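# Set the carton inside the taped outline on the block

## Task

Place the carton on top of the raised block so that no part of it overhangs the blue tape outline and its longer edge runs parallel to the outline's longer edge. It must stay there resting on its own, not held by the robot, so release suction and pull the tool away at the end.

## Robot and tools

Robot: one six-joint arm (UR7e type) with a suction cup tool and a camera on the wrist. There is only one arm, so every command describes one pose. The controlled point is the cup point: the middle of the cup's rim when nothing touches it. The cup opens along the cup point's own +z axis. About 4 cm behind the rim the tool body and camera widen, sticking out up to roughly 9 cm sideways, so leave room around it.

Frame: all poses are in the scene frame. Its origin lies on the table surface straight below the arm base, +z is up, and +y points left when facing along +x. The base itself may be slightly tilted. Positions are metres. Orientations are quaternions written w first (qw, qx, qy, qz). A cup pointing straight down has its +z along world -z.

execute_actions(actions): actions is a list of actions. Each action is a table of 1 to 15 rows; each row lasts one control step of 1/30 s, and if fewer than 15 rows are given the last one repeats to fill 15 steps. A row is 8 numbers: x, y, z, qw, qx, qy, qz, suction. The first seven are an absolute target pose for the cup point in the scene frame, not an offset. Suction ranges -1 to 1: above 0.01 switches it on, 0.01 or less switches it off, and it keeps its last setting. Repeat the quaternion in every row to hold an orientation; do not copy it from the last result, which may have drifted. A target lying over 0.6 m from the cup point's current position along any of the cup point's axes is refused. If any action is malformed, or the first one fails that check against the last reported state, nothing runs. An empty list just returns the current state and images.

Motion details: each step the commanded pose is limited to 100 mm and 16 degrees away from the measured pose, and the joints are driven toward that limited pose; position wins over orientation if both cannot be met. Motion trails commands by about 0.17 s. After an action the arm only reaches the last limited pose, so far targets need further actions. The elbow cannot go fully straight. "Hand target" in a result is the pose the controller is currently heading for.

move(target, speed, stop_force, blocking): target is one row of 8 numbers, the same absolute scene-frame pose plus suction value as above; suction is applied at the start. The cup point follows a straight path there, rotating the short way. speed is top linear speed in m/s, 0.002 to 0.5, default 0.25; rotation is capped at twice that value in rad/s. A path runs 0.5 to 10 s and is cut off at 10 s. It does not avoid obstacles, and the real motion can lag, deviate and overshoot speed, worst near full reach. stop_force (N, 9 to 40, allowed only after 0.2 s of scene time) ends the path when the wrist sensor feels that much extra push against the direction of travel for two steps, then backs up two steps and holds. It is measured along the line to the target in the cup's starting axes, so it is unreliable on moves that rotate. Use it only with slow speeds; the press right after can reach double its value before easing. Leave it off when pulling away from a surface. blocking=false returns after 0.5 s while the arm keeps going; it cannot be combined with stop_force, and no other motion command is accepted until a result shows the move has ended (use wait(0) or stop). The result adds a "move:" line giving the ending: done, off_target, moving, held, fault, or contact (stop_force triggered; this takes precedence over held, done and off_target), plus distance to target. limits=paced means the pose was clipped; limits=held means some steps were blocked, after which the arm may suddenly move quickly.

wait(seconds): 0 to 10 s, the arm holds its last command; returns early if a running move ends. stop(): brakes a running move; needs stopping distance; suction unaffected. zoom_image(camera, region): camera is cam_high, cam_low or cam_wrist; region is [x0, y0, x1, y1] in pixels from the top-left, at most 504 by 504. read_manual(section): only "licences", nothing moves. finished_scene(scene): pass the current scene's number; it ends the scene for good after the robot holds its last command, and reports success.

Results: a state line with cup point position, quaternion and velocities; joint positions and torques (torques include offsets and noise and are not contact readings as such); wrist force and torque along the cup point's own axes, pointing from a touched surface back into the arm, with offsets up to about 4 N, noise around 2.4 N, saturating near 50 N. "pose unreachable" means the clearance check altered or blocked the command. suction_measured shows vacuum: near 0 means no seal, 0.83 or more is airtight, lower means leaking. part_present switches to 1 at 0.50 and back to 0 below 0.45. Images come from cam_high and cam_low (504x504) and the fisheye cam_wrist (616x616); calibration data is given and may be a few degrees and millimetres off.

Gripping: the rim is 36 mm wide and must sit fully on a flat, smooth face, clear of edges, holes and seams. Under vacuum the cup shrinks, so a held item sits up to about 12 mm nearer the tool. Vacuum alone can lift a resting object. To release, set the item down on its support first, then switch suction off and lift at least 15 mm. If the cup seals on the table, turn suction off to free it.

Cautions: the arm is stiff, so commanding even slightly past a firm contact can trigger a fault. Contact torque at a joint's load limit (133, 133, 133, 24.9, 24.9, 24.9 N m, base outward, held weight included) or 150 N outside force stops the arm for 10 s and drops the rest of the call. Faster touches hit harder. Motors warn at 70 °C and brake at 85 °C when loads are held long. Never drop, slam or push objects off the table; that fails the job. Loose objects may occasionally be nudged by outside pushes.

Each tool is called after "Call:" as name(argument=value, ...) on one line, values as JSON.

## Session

Call:
execute_actions(actions=[])

Scene clock: 0.00 s.
end_effector_position=(+0.4293, -0.0010, +0.2366) suction_measured=0.00 part_present=0 end_effector_quat_wxyz=(+0.000, +0.001, +1.000, +0.001) end_effector_velocity=(-0.000, +0.000, -0.000) end_effector_angular_velocity=(+0.001, +0.002, +0.000)
Joint positions: [-0.315 -1.722  2.042 -1.891 -1.57   1.255]
Joint velocities: [ 0.     0.    -0.     0.002 -0.     0.   ]
Joint torques (N m, as the arm reports them, + toward a larger angle): no reading
Wrist force (N, on the end effector, along its own x y z axes, offset not removed): no reading
Wrist torque (N m, same axes, about the end effector's origin, offset not removed): no reading
Hand target: +0.429, -0.001, +0.237; +0.000, +0.001, +1.000, +0.001
camera_calibration (this result's frames):
cam_wrist: T_world_to_cam=[[-0.0242166, -0.999688, 0.00607253, 0.00170198], [-0.91524, 0.0246138, 0.402156, 0.317559], [-0.40218, 0.00418103, -0.915551, 0.453002], [0, 0, 0, 1]] pos_world=[0.472872, -0.00800891, 0.287028]

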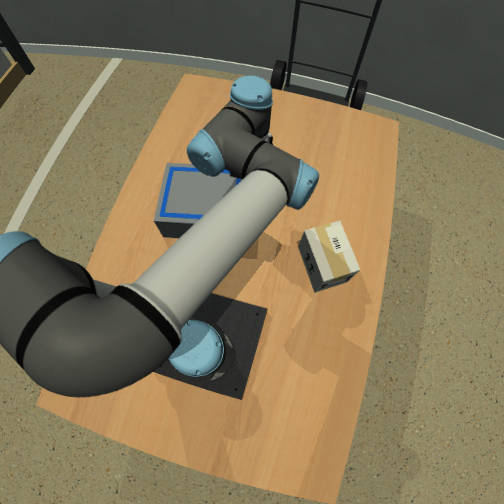

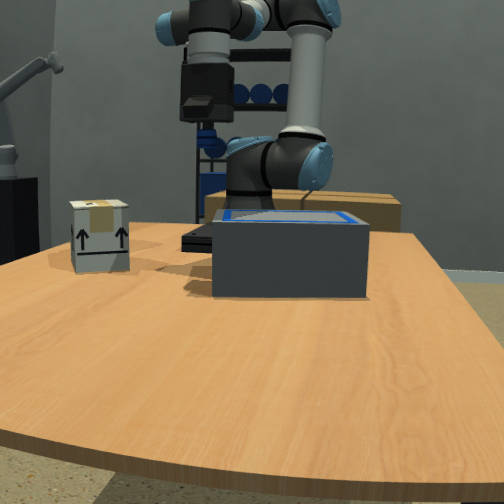

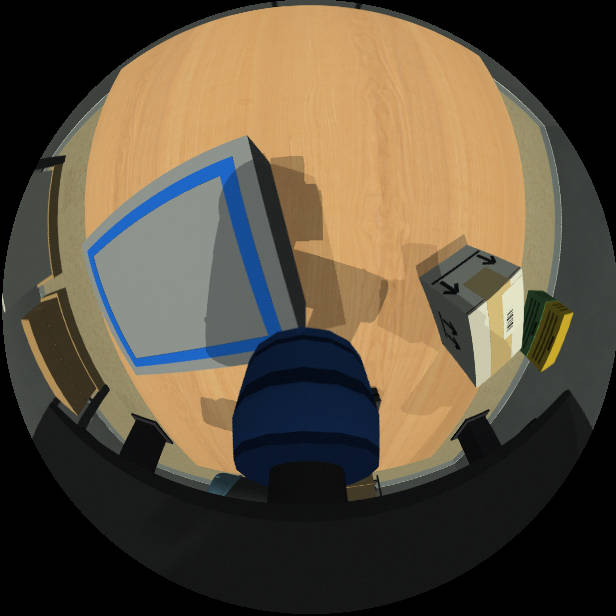

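Call:
move(target=[0.38,-0.27,0.25,0,0,1,0,-1])

Call:
zoom_image(camera="cam_high", region=[130,120,380,320])

Scene clock: 6.30 s.
end_effector_position=(+0.3802, -0.2700, +0.2500) suction_measured=0.00 part_present=0 end_effector_quat_wxyz=(+0.000, +0.000, +1.000, -0.000) end_effector_velocity=(+0.000, -0.002, +0.001) end_effector_angular_velocity=(-0.001, -0.003, +0.001)
Joint positions: [-0.904 -1.638  1.933 -1.867 -1.571  0.664]
Joint velocities: [-0.003  0.    -0.003 -0.     0.002 -0.005]
Joint torques (N m, as the arm reports them, + toward a larger angle): [ -6.84 -10.12 -26.05  -1.18   1.58  -2.29]
Wrist force (N, on the end effector, along its own x y z axes, offset not removed): [2.4 -2.5 0.0]
Wrist torque (N m, same axes, about the end effector's origin, offset not removed): [-0.43 -0.38 -0.21]
Hand target: +0.380, -0.270, +0.250; +0.000, +0.000, +1.000, -0.000
Off the commanded pose: 0.000 m, 0 deg.
move: done
camera_calibration (this result's frames):
cam_wrist: T_world_to_cam=[[-0.0221487, -0.999726, 0.00753125, -0.269711], [-0.915365, 0.0233077, 0.40195, 0.273645], [-0.402015, 0.00200882, -0.915631, 0.446041], [0, 0, 0, 1]] pos_world=[0.423826, -0.276911, 0.300449]

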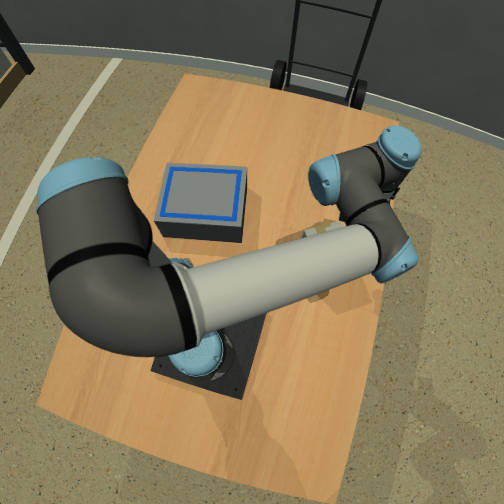

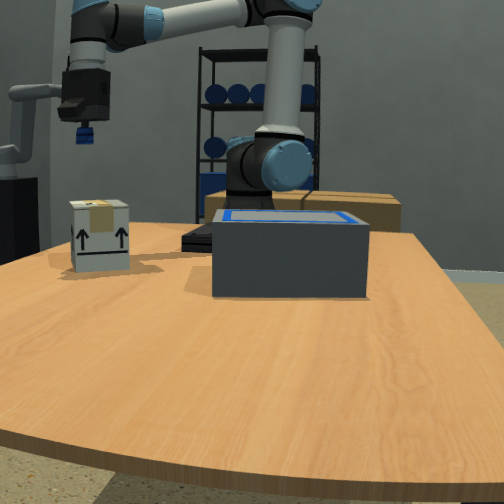

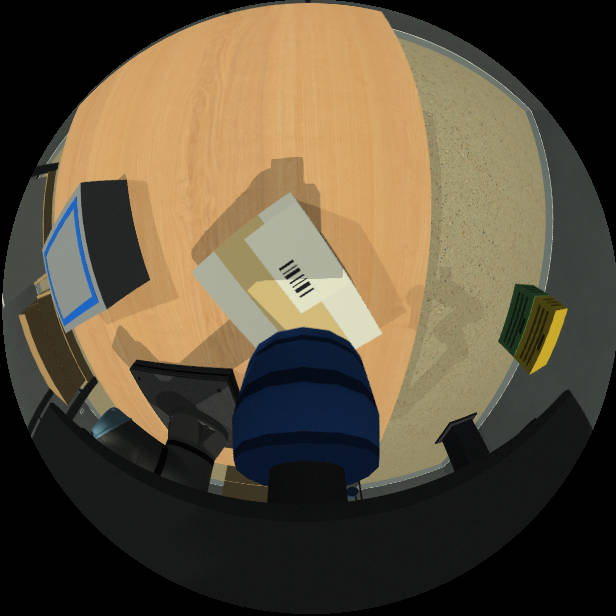

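Region (130, 120, 380, 320) of cam_high's 504x504 image, scaled by 2.016, with more detail than that image has; it fills the top 403 rows of this view, and the rest is white.

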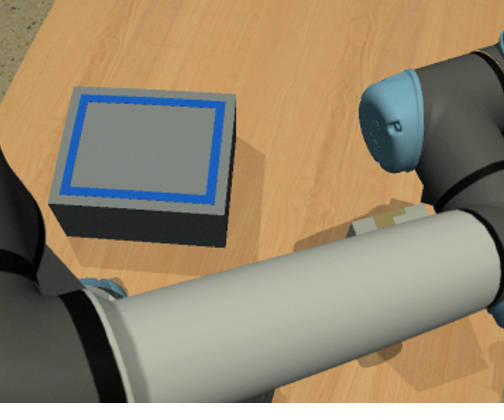

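Call:
move(target=[0.36,-0.26,0.15,0,-0.317,0.948,0,-1])

Scene clock: 13.20 s.
end_effector_position=(+0.3599, -0.2599, +0.1502) suction_measured=0.00 part_present=0 end_effector_quat_wxyz=(-0.000, -0.317, +0.949, +0.000) end_effector_velocity=(-0.001, -0.000, -0.002) end_effector_angular_velocity=(-0.000, -0.000, +0.013)
Joint positions: [-0.927 -1.582  2.161 -2.15  -1.571 -0.003]
Joint velocities: [-0.002  0.002  0.004 -0.007  0.    -0.014]
Joint torques (N m, as the arm reports them, + toward a larger angle): [ -4.32  -9.37 -12.24  -3.35   1.55  -2.83]
Wrist force (N, on the end effector, along its own x y z axes, offset not removed): [-1.3 1.3 0.8]
Wrist torque (N m, same axes, about the end effector's origin, offset not removed): [0.11 0.29 -0.23]
Hand target: +0.360, -0.260, +0.150; -0.000, -0.317, +0.948, -0.000
Off the commanded pose: 0.000 m, 0 deg.
move: done
camera_calibration (this result's frames):
cam_wrist: T_world_to_cam=[[0.58268, -0.81267, 0.00711054, -0.428285], [-0.745656, -0.531111, 0.402391, 0.0896869], [-0.323235, -0.239768, -0.91544, 0.255328], [0, 0, 0, 1]] pos_world=[0.39896, -0.239202, 0.200694]

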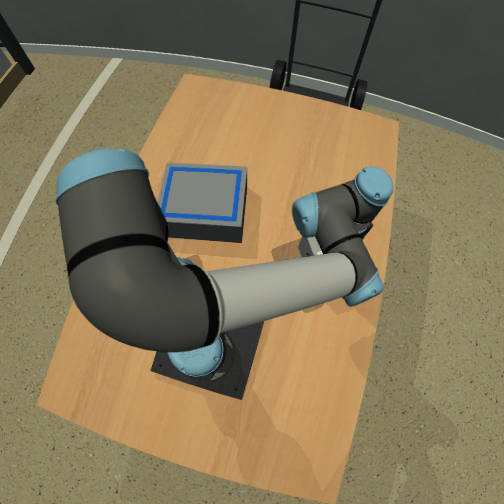

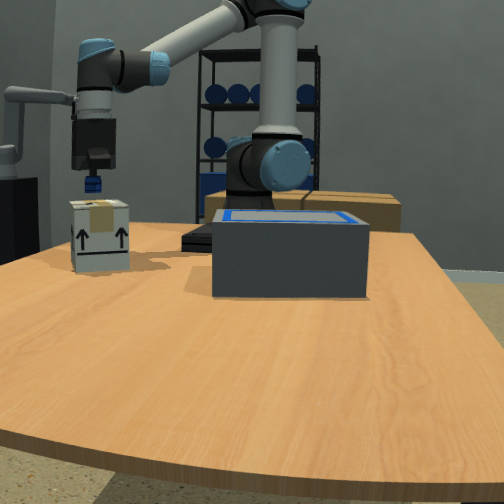

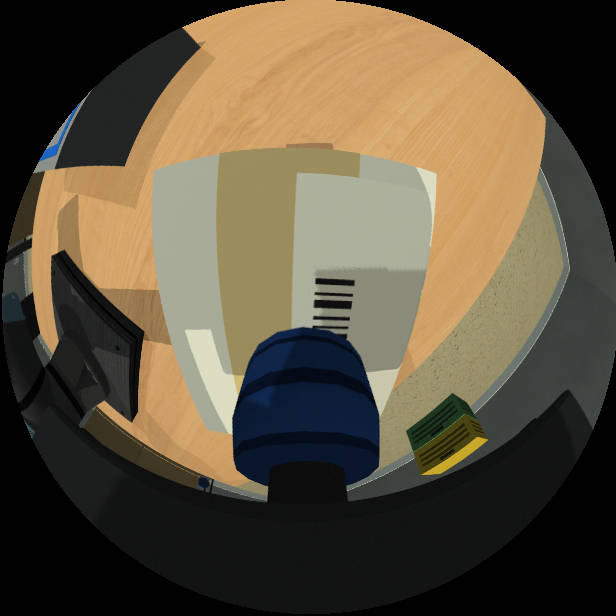

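Call:
move(target=[0.396,-0.259,0.108,0,-0.317,0.948,0,1], speed=0.08)

Call:
move(target=[0.396,-0.259,0.075,0,-0.317,0.948,0,1], speed=0.006, stop_force=9)

Call:
move(target=[0.396,-0.259,0.30,0,-0.317,0.948,0,1], speed=0.15)

Call:
zoom_image(camera="cam_high", region=[130,140,280,260])

Scene clock: 32.30 s.
end_effector_position=(+0.3926, -0.2603, +0.1148) suction_measured=0.89 part_present=1 end_effector_quat_wxyz=(+0.000, -0.317, +0.948, -0.003) end_effector_velocity=(-0.000, -0.001, +0.000) end_effector_angular_velocity=(-0.002, +0.001, -0.001)
Joint positions: [-0.868 -1.46   2.146 -2.263 -1.573  0.054]
Joint velocities: [ 0.    -0.     0.    -0.001 -0.002  0.001]
Joint torques (N m, as the arm reports them, + toward a larger angle): [ -0.35 -25.46 -17.25  -2.27  -0.18   0.05]
Wrist force (N, on the end effector, along its own x y z axes, offset not removed): [1.2 -0.7 0.0]
Wrist torque (N m, same axes, about the end effector's origin, offset not removed): [-0.30 -0.53 -0.10]
Hand target: +0.393, -0.260, +0.115; +0.000, -0.317, +0.948, -0.003
Off the commanded pose: 0.008 m, 0 deg.
FORCE FAULT: contact force on the arm reached its limit, and the arm stopped for 10 seconds. The contact can be on any part of the arm, not only on its tool. That time counts as 20 of the actions that you can send in this scene. The arm's remaining commands of this call were not run. The arm holds still and accepts commands again. Move the arm away from the contact; if what it grips holds it there, let go first. Pushing or pulling that hard again can fault the arm again.
move: fault
camera_calibration (this result's frames):
cam_wrist: T_world_to_cam=[[0.583694, -0.811861, 0.0135493, -0.44833], [-0.746045, -0.529639, 0.403607, 0.128521], [-0.320497, -0.245691, -0.914832, 0.230633], [0, 0, 0, 1]] pos_world=[0.431487, -0.239247, 0.165193]

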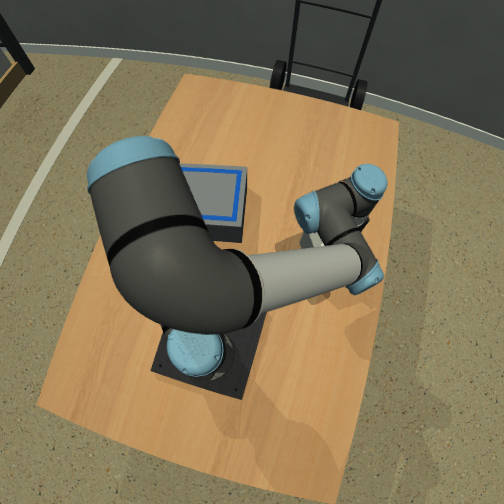

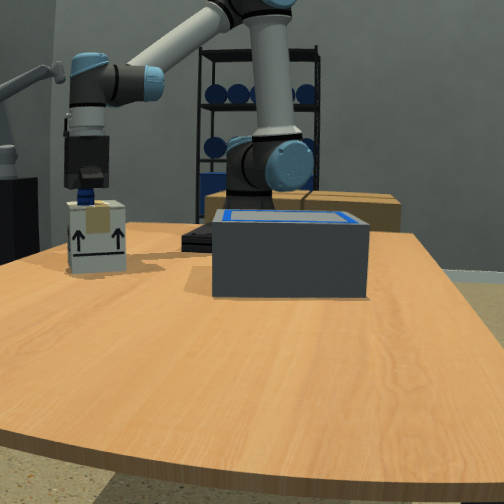

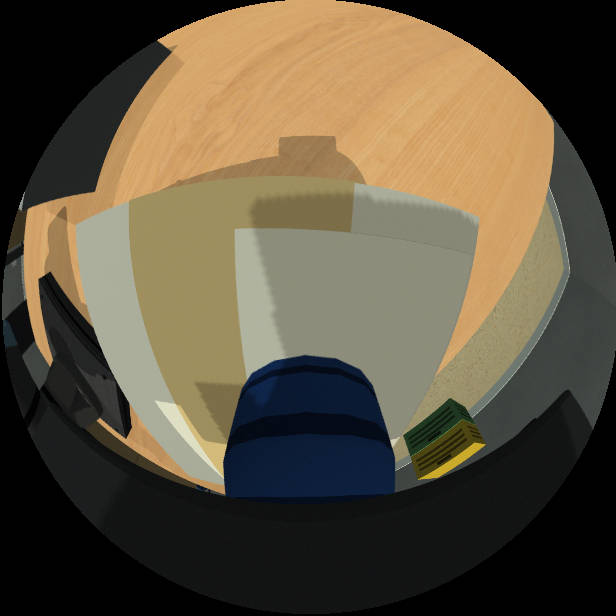

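not run: a fault stop came before this call.

not run: a fault stop came before this call.

Region (130, 140, 280, 260) of cam_high's 504x504 image, scaled by 3.360, with more detail than that image has; it fills the top 403 rows of this view, and the rest is white.

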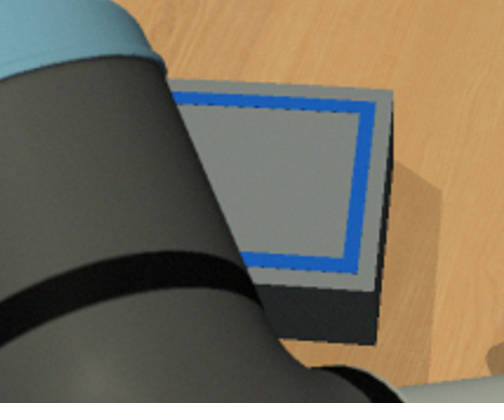

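Call:
move(target=[0.393,-0.26,0.31,0,-0.317,0.948,0,1], speed=0.15)

Call:
move(target=[0.419,0.172,0.31,0,-0.78,0.626,0,1], speed=0.2)

Call:
move(target=[0.419,0.172,0.268,0,-0.78,0.626,0,1], speed=0.04)

Call:
zoom_image(camera="cam_low", region=[180,80,430,310])

Scene clock: 48.40 s.
end_effector_position=(+0.3932, -0.2602, +0.3098) suction_measured=0.89 part_present=1 end_effector_quat_wxyz=(+0.000, -0.317, +0.948, -0.000) end_effector_velocity=(+0.000, -0.000, +0.002) end_effector_angular_velocity=(+0.002, -0.001, -0.000)
Joint positions: [-0.868 -1.656  1.793 -1.709 -1.571  0.054]
Joint velocities: [-0.001  0.001 -0.006  0.006  0.002 -0.   ]
Joint torques (N m, as the arm reports them, + toward a larger angle): [ -7.99 -31.82 -35.52  -1.99   0.03  -2.83]
Wrist force (N, on the end effector, along its own x y z axes, offset not removed): [-1.4 -2.0 10.9]
Wrist torque (N m, same axes, about the end effector's origin, offset not removed): [-0.21 0.12 -0.21]
Hand target: +0.393, -0.260, +0.310; +0.000, -0.317, +0.948, -0.000
Off the commanded pose: 0.000 m, 0 deg.
move: done
camera_calibration (this result's frames):
cam_wrist: T_world_to_cam=[[0.583681, -0.81195, 0.00738452, -0.449354], [-0.745137, -0.531994, 0.402185, 0.049775], [-0.322625, -0.24025, -0.915529, 0.411704], [0, 0, 0, 1]] pos_world=[0.432195, -0.239461, 0.360226]

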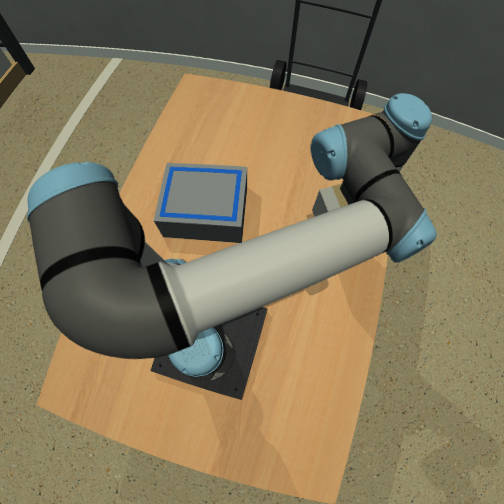

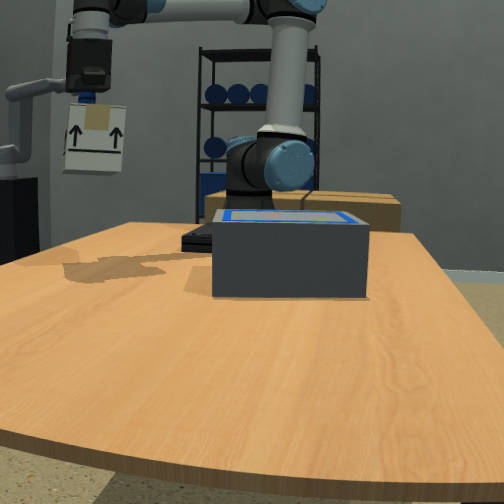

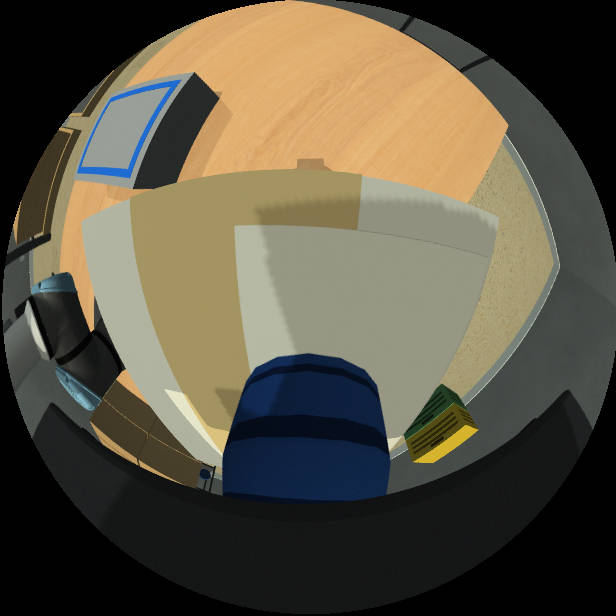

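Scene clock: 51.80 s.
end_effector_position=(+0.4186, +0.1721, +0.3100) suction_measured=0.89 part_present=1 end_effector_quat_wxyz=(+0.000, +0.780, -0.626, -0.000) end_effector_velocity=(+0.000, +0.002, -0.001) end_effector_angular_velocity=(-0.001, +0.002, +0.006)
Joint positions: [ 0.095 -1.702  1.834 -1.702 -1.571 -0.126]
Joint velocities: [ 0.005  0.004 -0.003  0.    -0.001 -0.001]
Joint torques (N m, as the arm reports them, + toward a larger angle): [  6.35 -13.61 -33.7   -4.48  -1.74  -2.91]
Wrist force (N, on the end effector, along its own x y z axes, offset not removed): [3.0 -1.0 11.8]
Wrist torque (N m, same axes, about the end effector's origin, offset not removed): [-0.24 -0.49 -0.09]
Hand target: +0.419, +0.172, +0.310; +0.000, +0.780, -0.626, -0.000
Off the commanded pose: 0.000 m, 0 deg.
move: done
camera_calibration (this result's frames):
cam_wrist: T_world_to_cam=[[0.980909, 0.194351, 0.00674172, -0.452475], [0.175311, -0.898755, 0.401878, -0.0234707], [0.0841646, -0.393024, -0.915668, 0.38007], [0, 0, 0, 1]] pos_world=[0.415963, 0.216221, 0.360501]

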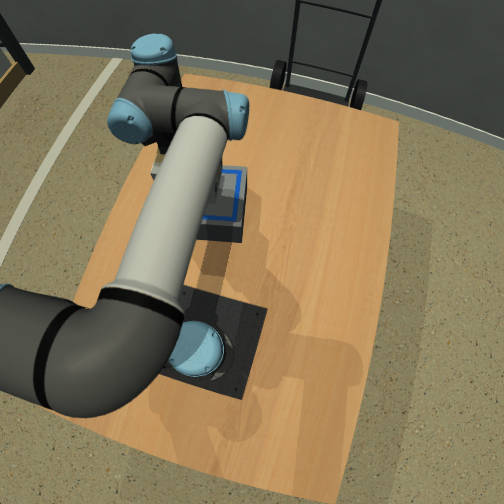

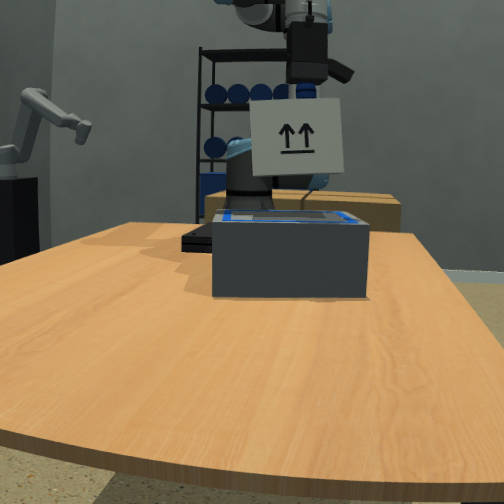

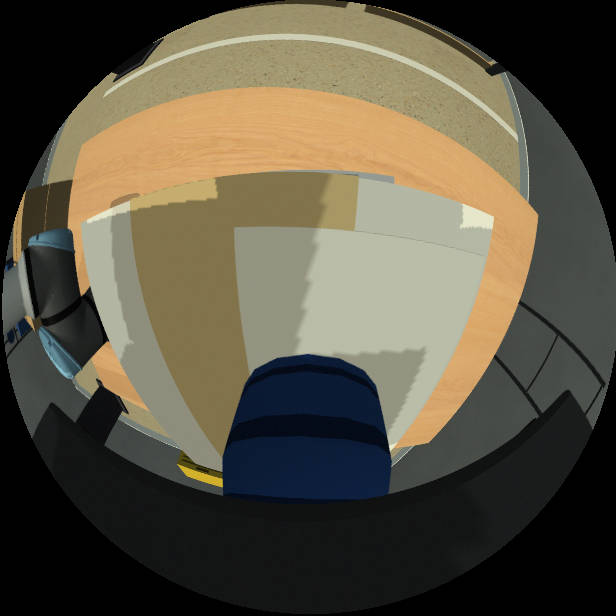

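Scene clock: 53.20 s.
end_effector_position=(+0.4189, +0.1720, +0.2682) suction_measured=0.89 part_present=1 end_effector_quat_wxyz=(+0.000, +0.780, -0.626, -0.000) end_effector_velocity=(-0.000, +0.000, -0.002) end_effector_angular_velocity=(+0.001, +0.001, +0.000)
Joint positions: [ 0.094 -1.683  1.926 -1.813 -1.571 -0.127]
Joint velocities: [ 0.     0.002  0.004 -0.005  0.001  0.   ]
Joint torques (N m, as the arm reports them, + toward a larger angle): [ -6.7  -11.38 -19.62  -4.62  -1.93  -3.04]
Wrist force (N, on the end effector, along its own x y z axes, offset not removed): [-1.5 -2.5 11.5]
Wrist torque (N m, same axes, about the end effector's origin, offset not removed): [-0.32 0.20 -0.06]
Hand target: +0.419, +0.172, +0.268; +0.000, +0.780, -0.626, -0.000
Off the commanded pose: 0.000 m, 0 deg.
move: done
camera_calibration (this result's frames):
cam_wrist: T_world_to_cam=[[0.980816, 0.1948, 0.00720751, -0.452616], [0.175506, -0.898553, 0.402245, -0.00706236], [0.0848337, -0.393264, -0.915504, 0.341399], [0, 0, 0, 1]] pos_world=[0.41621, 0.216083, 0.318655]

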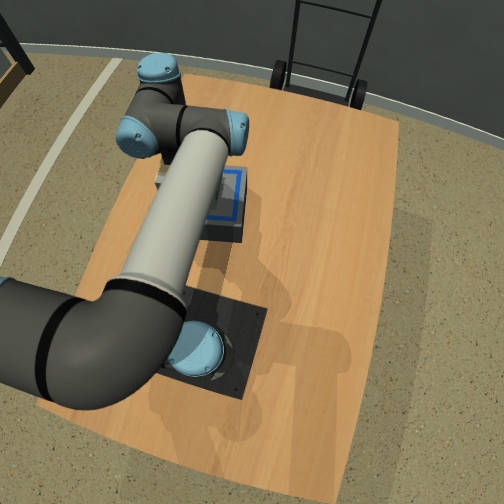

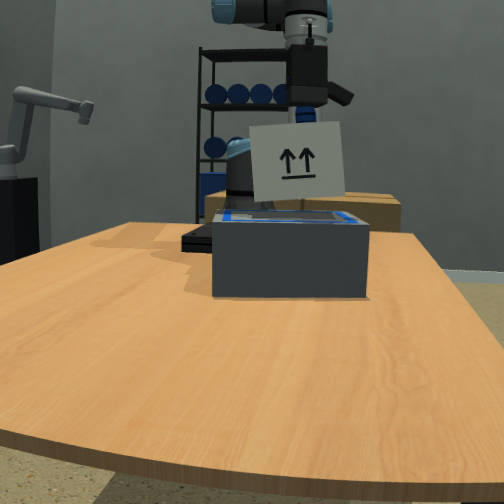

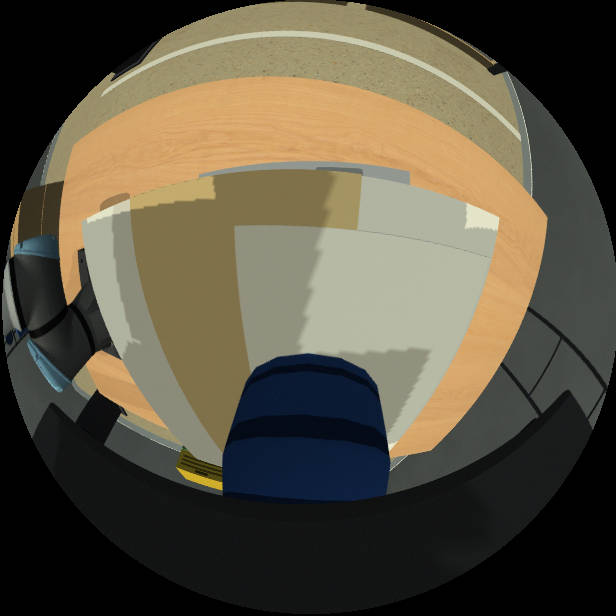

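Region (180, 80, 430, 310) of cam_low's 504x504 image, scaled by 2.016, with more detail than that image has; it fills the top 464 rows of this view, and the rest is white.

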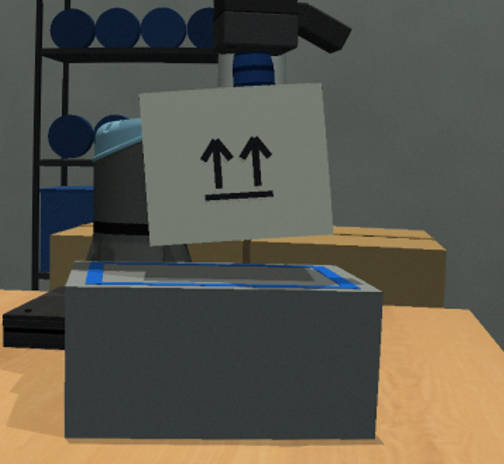

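Call:
move(target=[0.425,0.165,0.262,0,-0.78,0.626,0,1], speed=0.03)

Call:
move(target=[0.425,0.165,0.225,0,-0.78,0.626,0,1], speed=0.004, stop_force=9)

Scene clock: 59.30 s.
end_effector_position=(+0.4249, +0.1651, +0.2621) suction_measured=0.89 part_present=1 end_effector_quat_wxyz=(+0.000, +0.780, -0.626, +0.000) end_effector_velocity=(+0.001, -0.002, -0.001) end_effector_angular_velocity=(-0.001, -0.001, -0.000)
Joint positions: [ 0.077 -1.672  1.932 -1.831 -1.571 -0.144]
Joint velocities: [-0.003  0.002  0.001 -0.004 -0.001 -0.003]
Joint torques (N m, as the arm reports them, + toward a larger angle): [ -5.86 -15.58 -19.24  -4.63  -1.38  -3.03]
Wrist force (N, on the end effector, along its own x y z axes, offset not removed): [-0.9 0.0 9.9]
Wrist torque (N m, same axes, about the end effector's origin, offset not removed): [-0.05 -0.11 -0.23]
Hand target: +0.425, +0.165, +0.262; -0.000, +0.780, -0.626, +0.000
Off the commanded pose: 0.000 m, 0 deg.
move: done
camera_calibration (this result's frames):
cam_wrist: T_world_to_cam=[[0.980818, 0.194792, 0.00723186, -0.457083], [0.175486, -0.898542, 0.402276, -0.0118427], [0.0848583, -0.393291, -0.91549, 0.332614], [0, 0, 0, 1]] pos_world=[0.422168, 0.209209, 0.312574]

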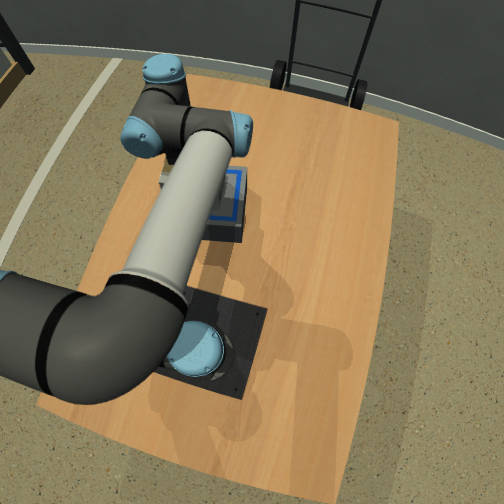

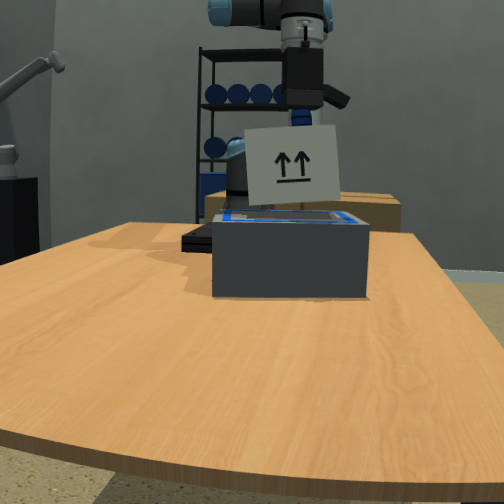

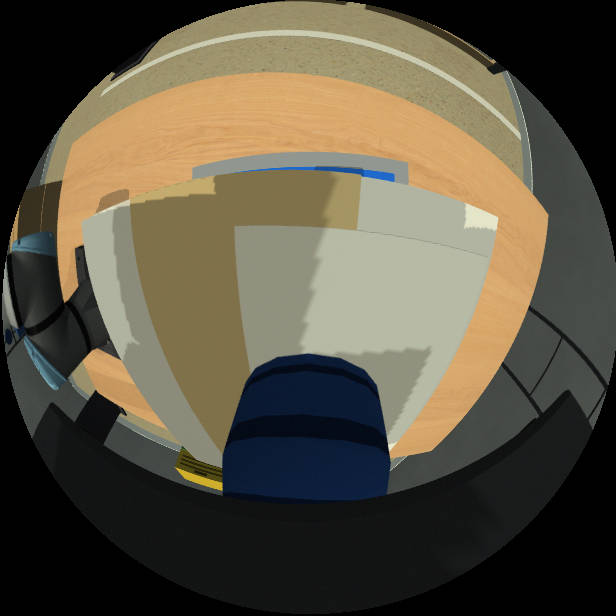

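Scene clock: 66.57 s.
end_effector_position=(+0.4249, +0.1650, +0.2345) suction_measured=0.89 part_present=1 end_effector_quat_wxyz=(+0.000, +0.780, -0.626, -0.000) end_effector_velocity=(-0.000, +0.000, +0.000) end_effector_angular_velocity=(+0.000, +0.004, -0.001)
Joint positions: [ 0.077 -1.651  1.987 -1.907 -1.571 -0.144]
Joint velocities: [-0.     0.001 -0.003  0.005  0.001  0.   ]
Joint torques (N m, as the arm reports them, + toward a larger angle): [ -6.69 -19.32 -20.72   0.47   1.04  -2.84]
Wrist force (N, on the end effector, along its own x y z axes, offset not removed): [0.2 -0.9 -15.5]
Wrist torque (N m, same axes, about the end effector's origin, offset not removed): [-0.05 -0.33 -0.39]
Hand target: +0.425, +0.165, +0.235; -0.000, +0.780, -0.626, +0.000
Off the commanded pose: 0.010 m, 0 deg.
move: contact
camera_calibration (this result's frames):
cam_wrist: T_world_to_cam=[[0.980816, 0.1948, 0.00722237, -0.456922], [0.175499, -0.898552, 0.402249, -0.000832696], [0.0848478, -0.393265, -0.915502, 0.307321], [0, 0, 0, 1]] pos_world=[0.422227, 0.209119, 0.284988]

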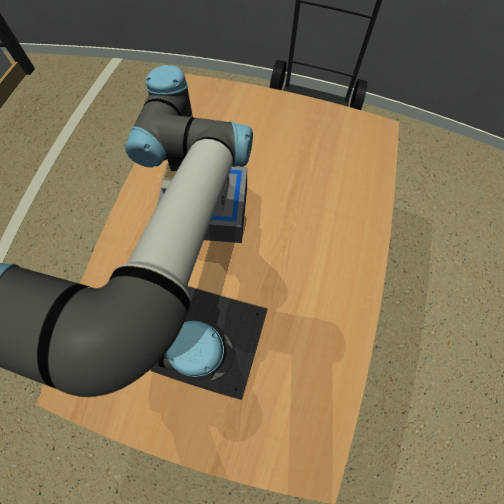

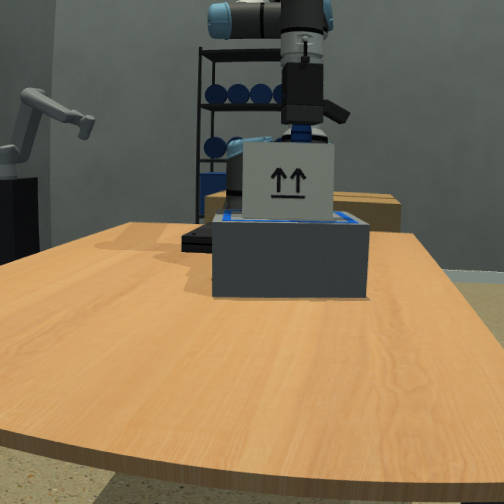

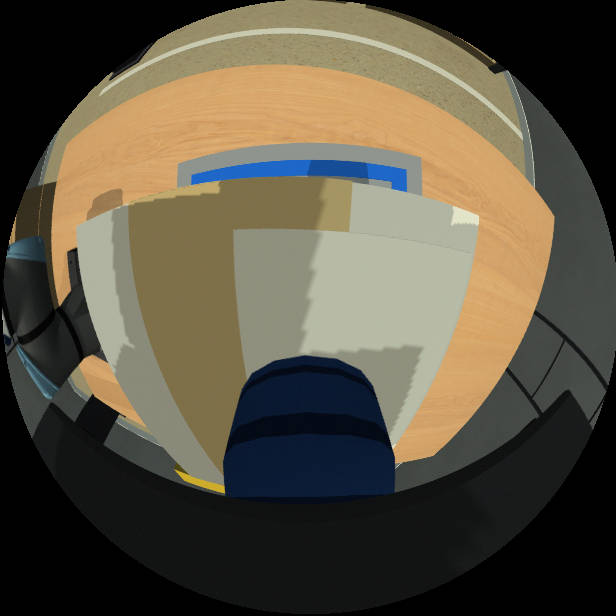

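Call:
execute_actions(actions=[[[0.425,0.165,0.237,0,-0.78,0.626,0,-1]],[[0.425,0.165,0.237,0,-0.78,0.626,0,-1]]])

Call:
move(target=[0.40,-0.08,0.38,0,-0.78,0.626,0,-1], speed=0.15)

Call:
zoom_image(camera="cam_high", region=[120,120,300,270])

Scene clock: 72.33 s.
end_effector_position=(+0.4250, +0.1650, +0.2370) suction_measured=0.00 part_present=0 end_effector_quat_wxyz=(+0.000, +0.780, -0.626, +0.000) end_effector_velocity=(-0.000, -0.000, -0.000) end_effector_angular_velocity=(+0.001, +0.002, -0.001)
Joint positions: [ 0.077 -1.653  1.982 -1.9   -1.571 -0.144]
Joint velocities: [-0.001  0.    -0.     0.001  0.002  0.   ]
Joint torques (N m, as the arm reports them, + toward a larger angle): [ -7.14 -26.02 -22.67   0.5    0.71  -3.02]
Wrist force (N, on the end effector, along its own x y z axes, offset not removed): [-1.7 -2.4 -11.7]
Wrist torque (N m, same axes, about the end effector's origin, offset not removed): [-0.43 0.20 -0.22]
Hand target: +0.425, +0.165, +0.237; +0.000, +0.780, -0.626, +0.000
Off the commanded pose: 0.000 m, 0 deg.
camera_calibration (this result's frames):
cam_wrist: T_world_to_cam=[[0.980816, 0.194801, 0.00722707, -0.45699], [0.175499, -0.898552, 0.40225, -0.00186561], [0.0848528, -0.393265, -0.915501, 0.309571], [0, 0, 0, 1]] pos_world=[0.422283, 0.209089, 0.287466]

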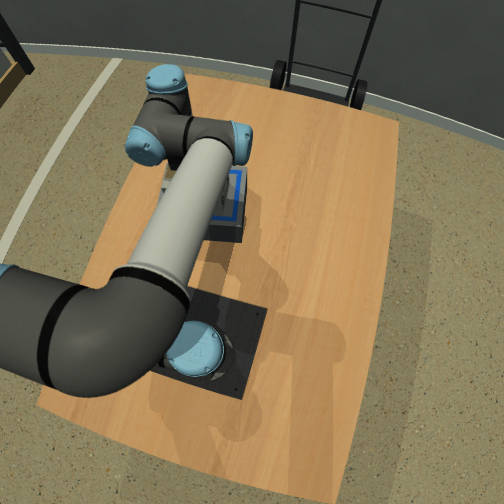

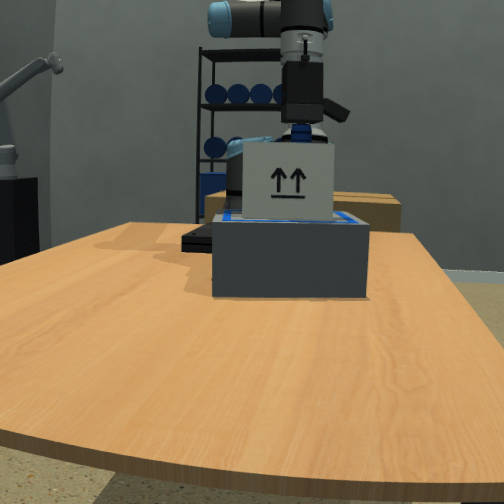

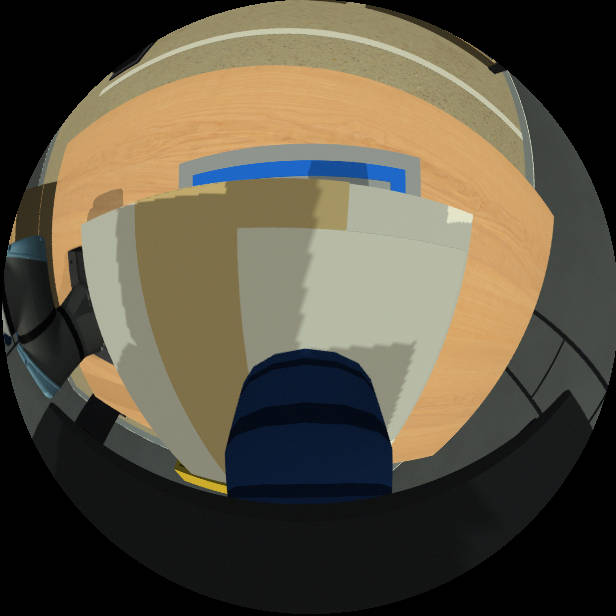

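Scene clock: 74.73 s.
end_effector_position=(+0.4004, -0.0801, +0.3799) suction_measured=0.00 part_present=0 end_effector_quat_wxyz=(-0.000, +0.780, -0.626, +0.000) end_effector_velocity=(+0.000, -0.002, +0.000) end_effector_angular_velocity=(+0.002, +0.001, -0.000)
Joint positions: [-0.526 -1.821  1.749 -1.5   -1.571 -0.747]
Joint velocities: [-0.005  0.003 -0.004  0.003  0.001 -0.005]
Joint torques (N m, as the arm reports them, + toward a larger angle): [ -6.4   -0.42 -26.72  -1.52   1.43  -2.87]
Wrist force (N, on the end effector, along its own x y z axes, offset not removed): [-0.7 -1.5 0.2]
Wrist torque (N m, same axes, about the end effector's origin, offset not removed): [-0.19 0.20 -0.17]
Hand target: +0.400, -0.080, +0.380; -0.000, +0.780, -0.626, +0.000
Off the commanded pose: 0.000 m, 0 deg.
move: done
camera_calibration (this result's frames):
cam_wrist: T_world_to_cam=[[0.98082, 0.194766, 0.00760359, -0.386344], [0.175295, -0.898479, 0.402502, -0.275273], [0.0852254, -0.393449, -0.915388, 0.34592], [0, 0, 0, 1]] pos_world=[0.397707, -0.0359783, 0.430386]

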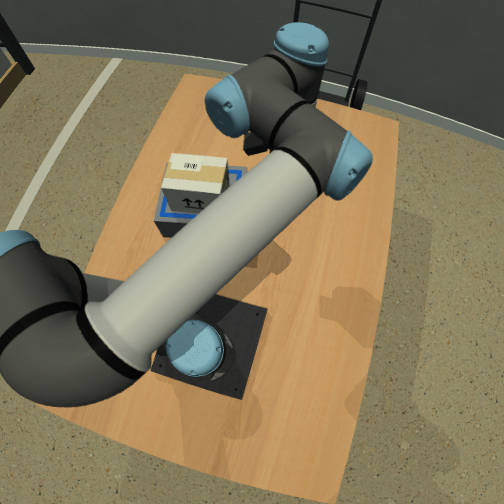

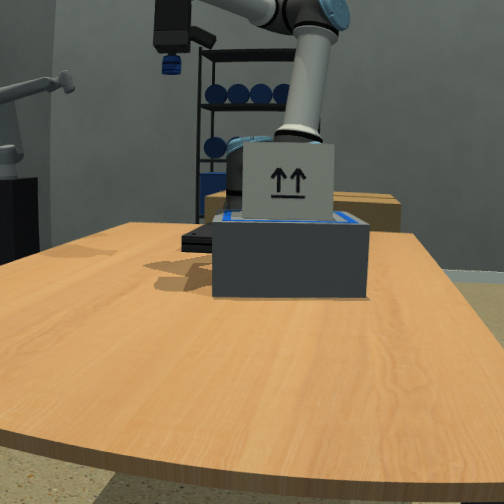

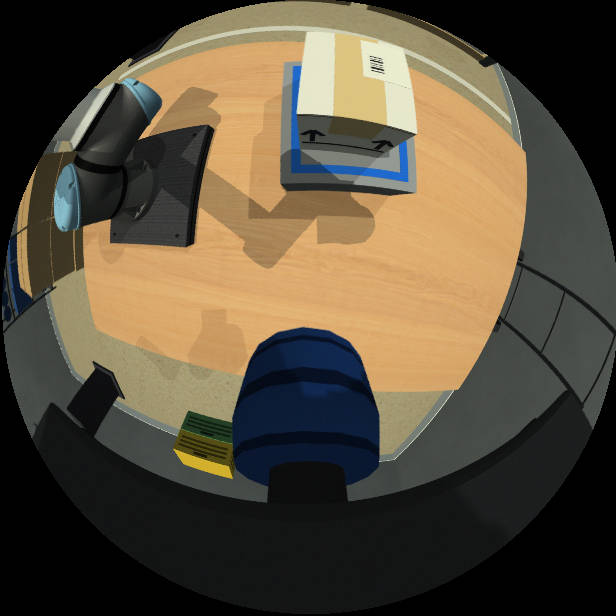

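Region (120, 120, 300, 270) of cam_high's 504x504 image, scaled by 2.800, with more detail than that image has.

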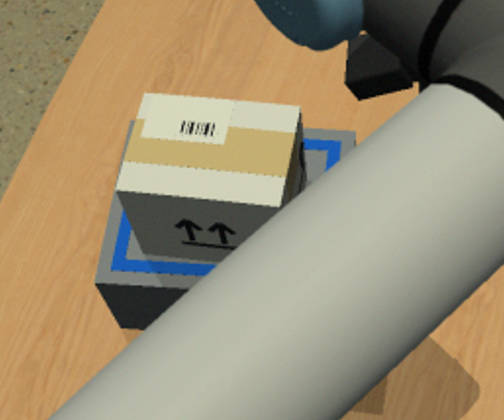

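Call:
finished_scene(scene=2)

The scene is finished: the task was done.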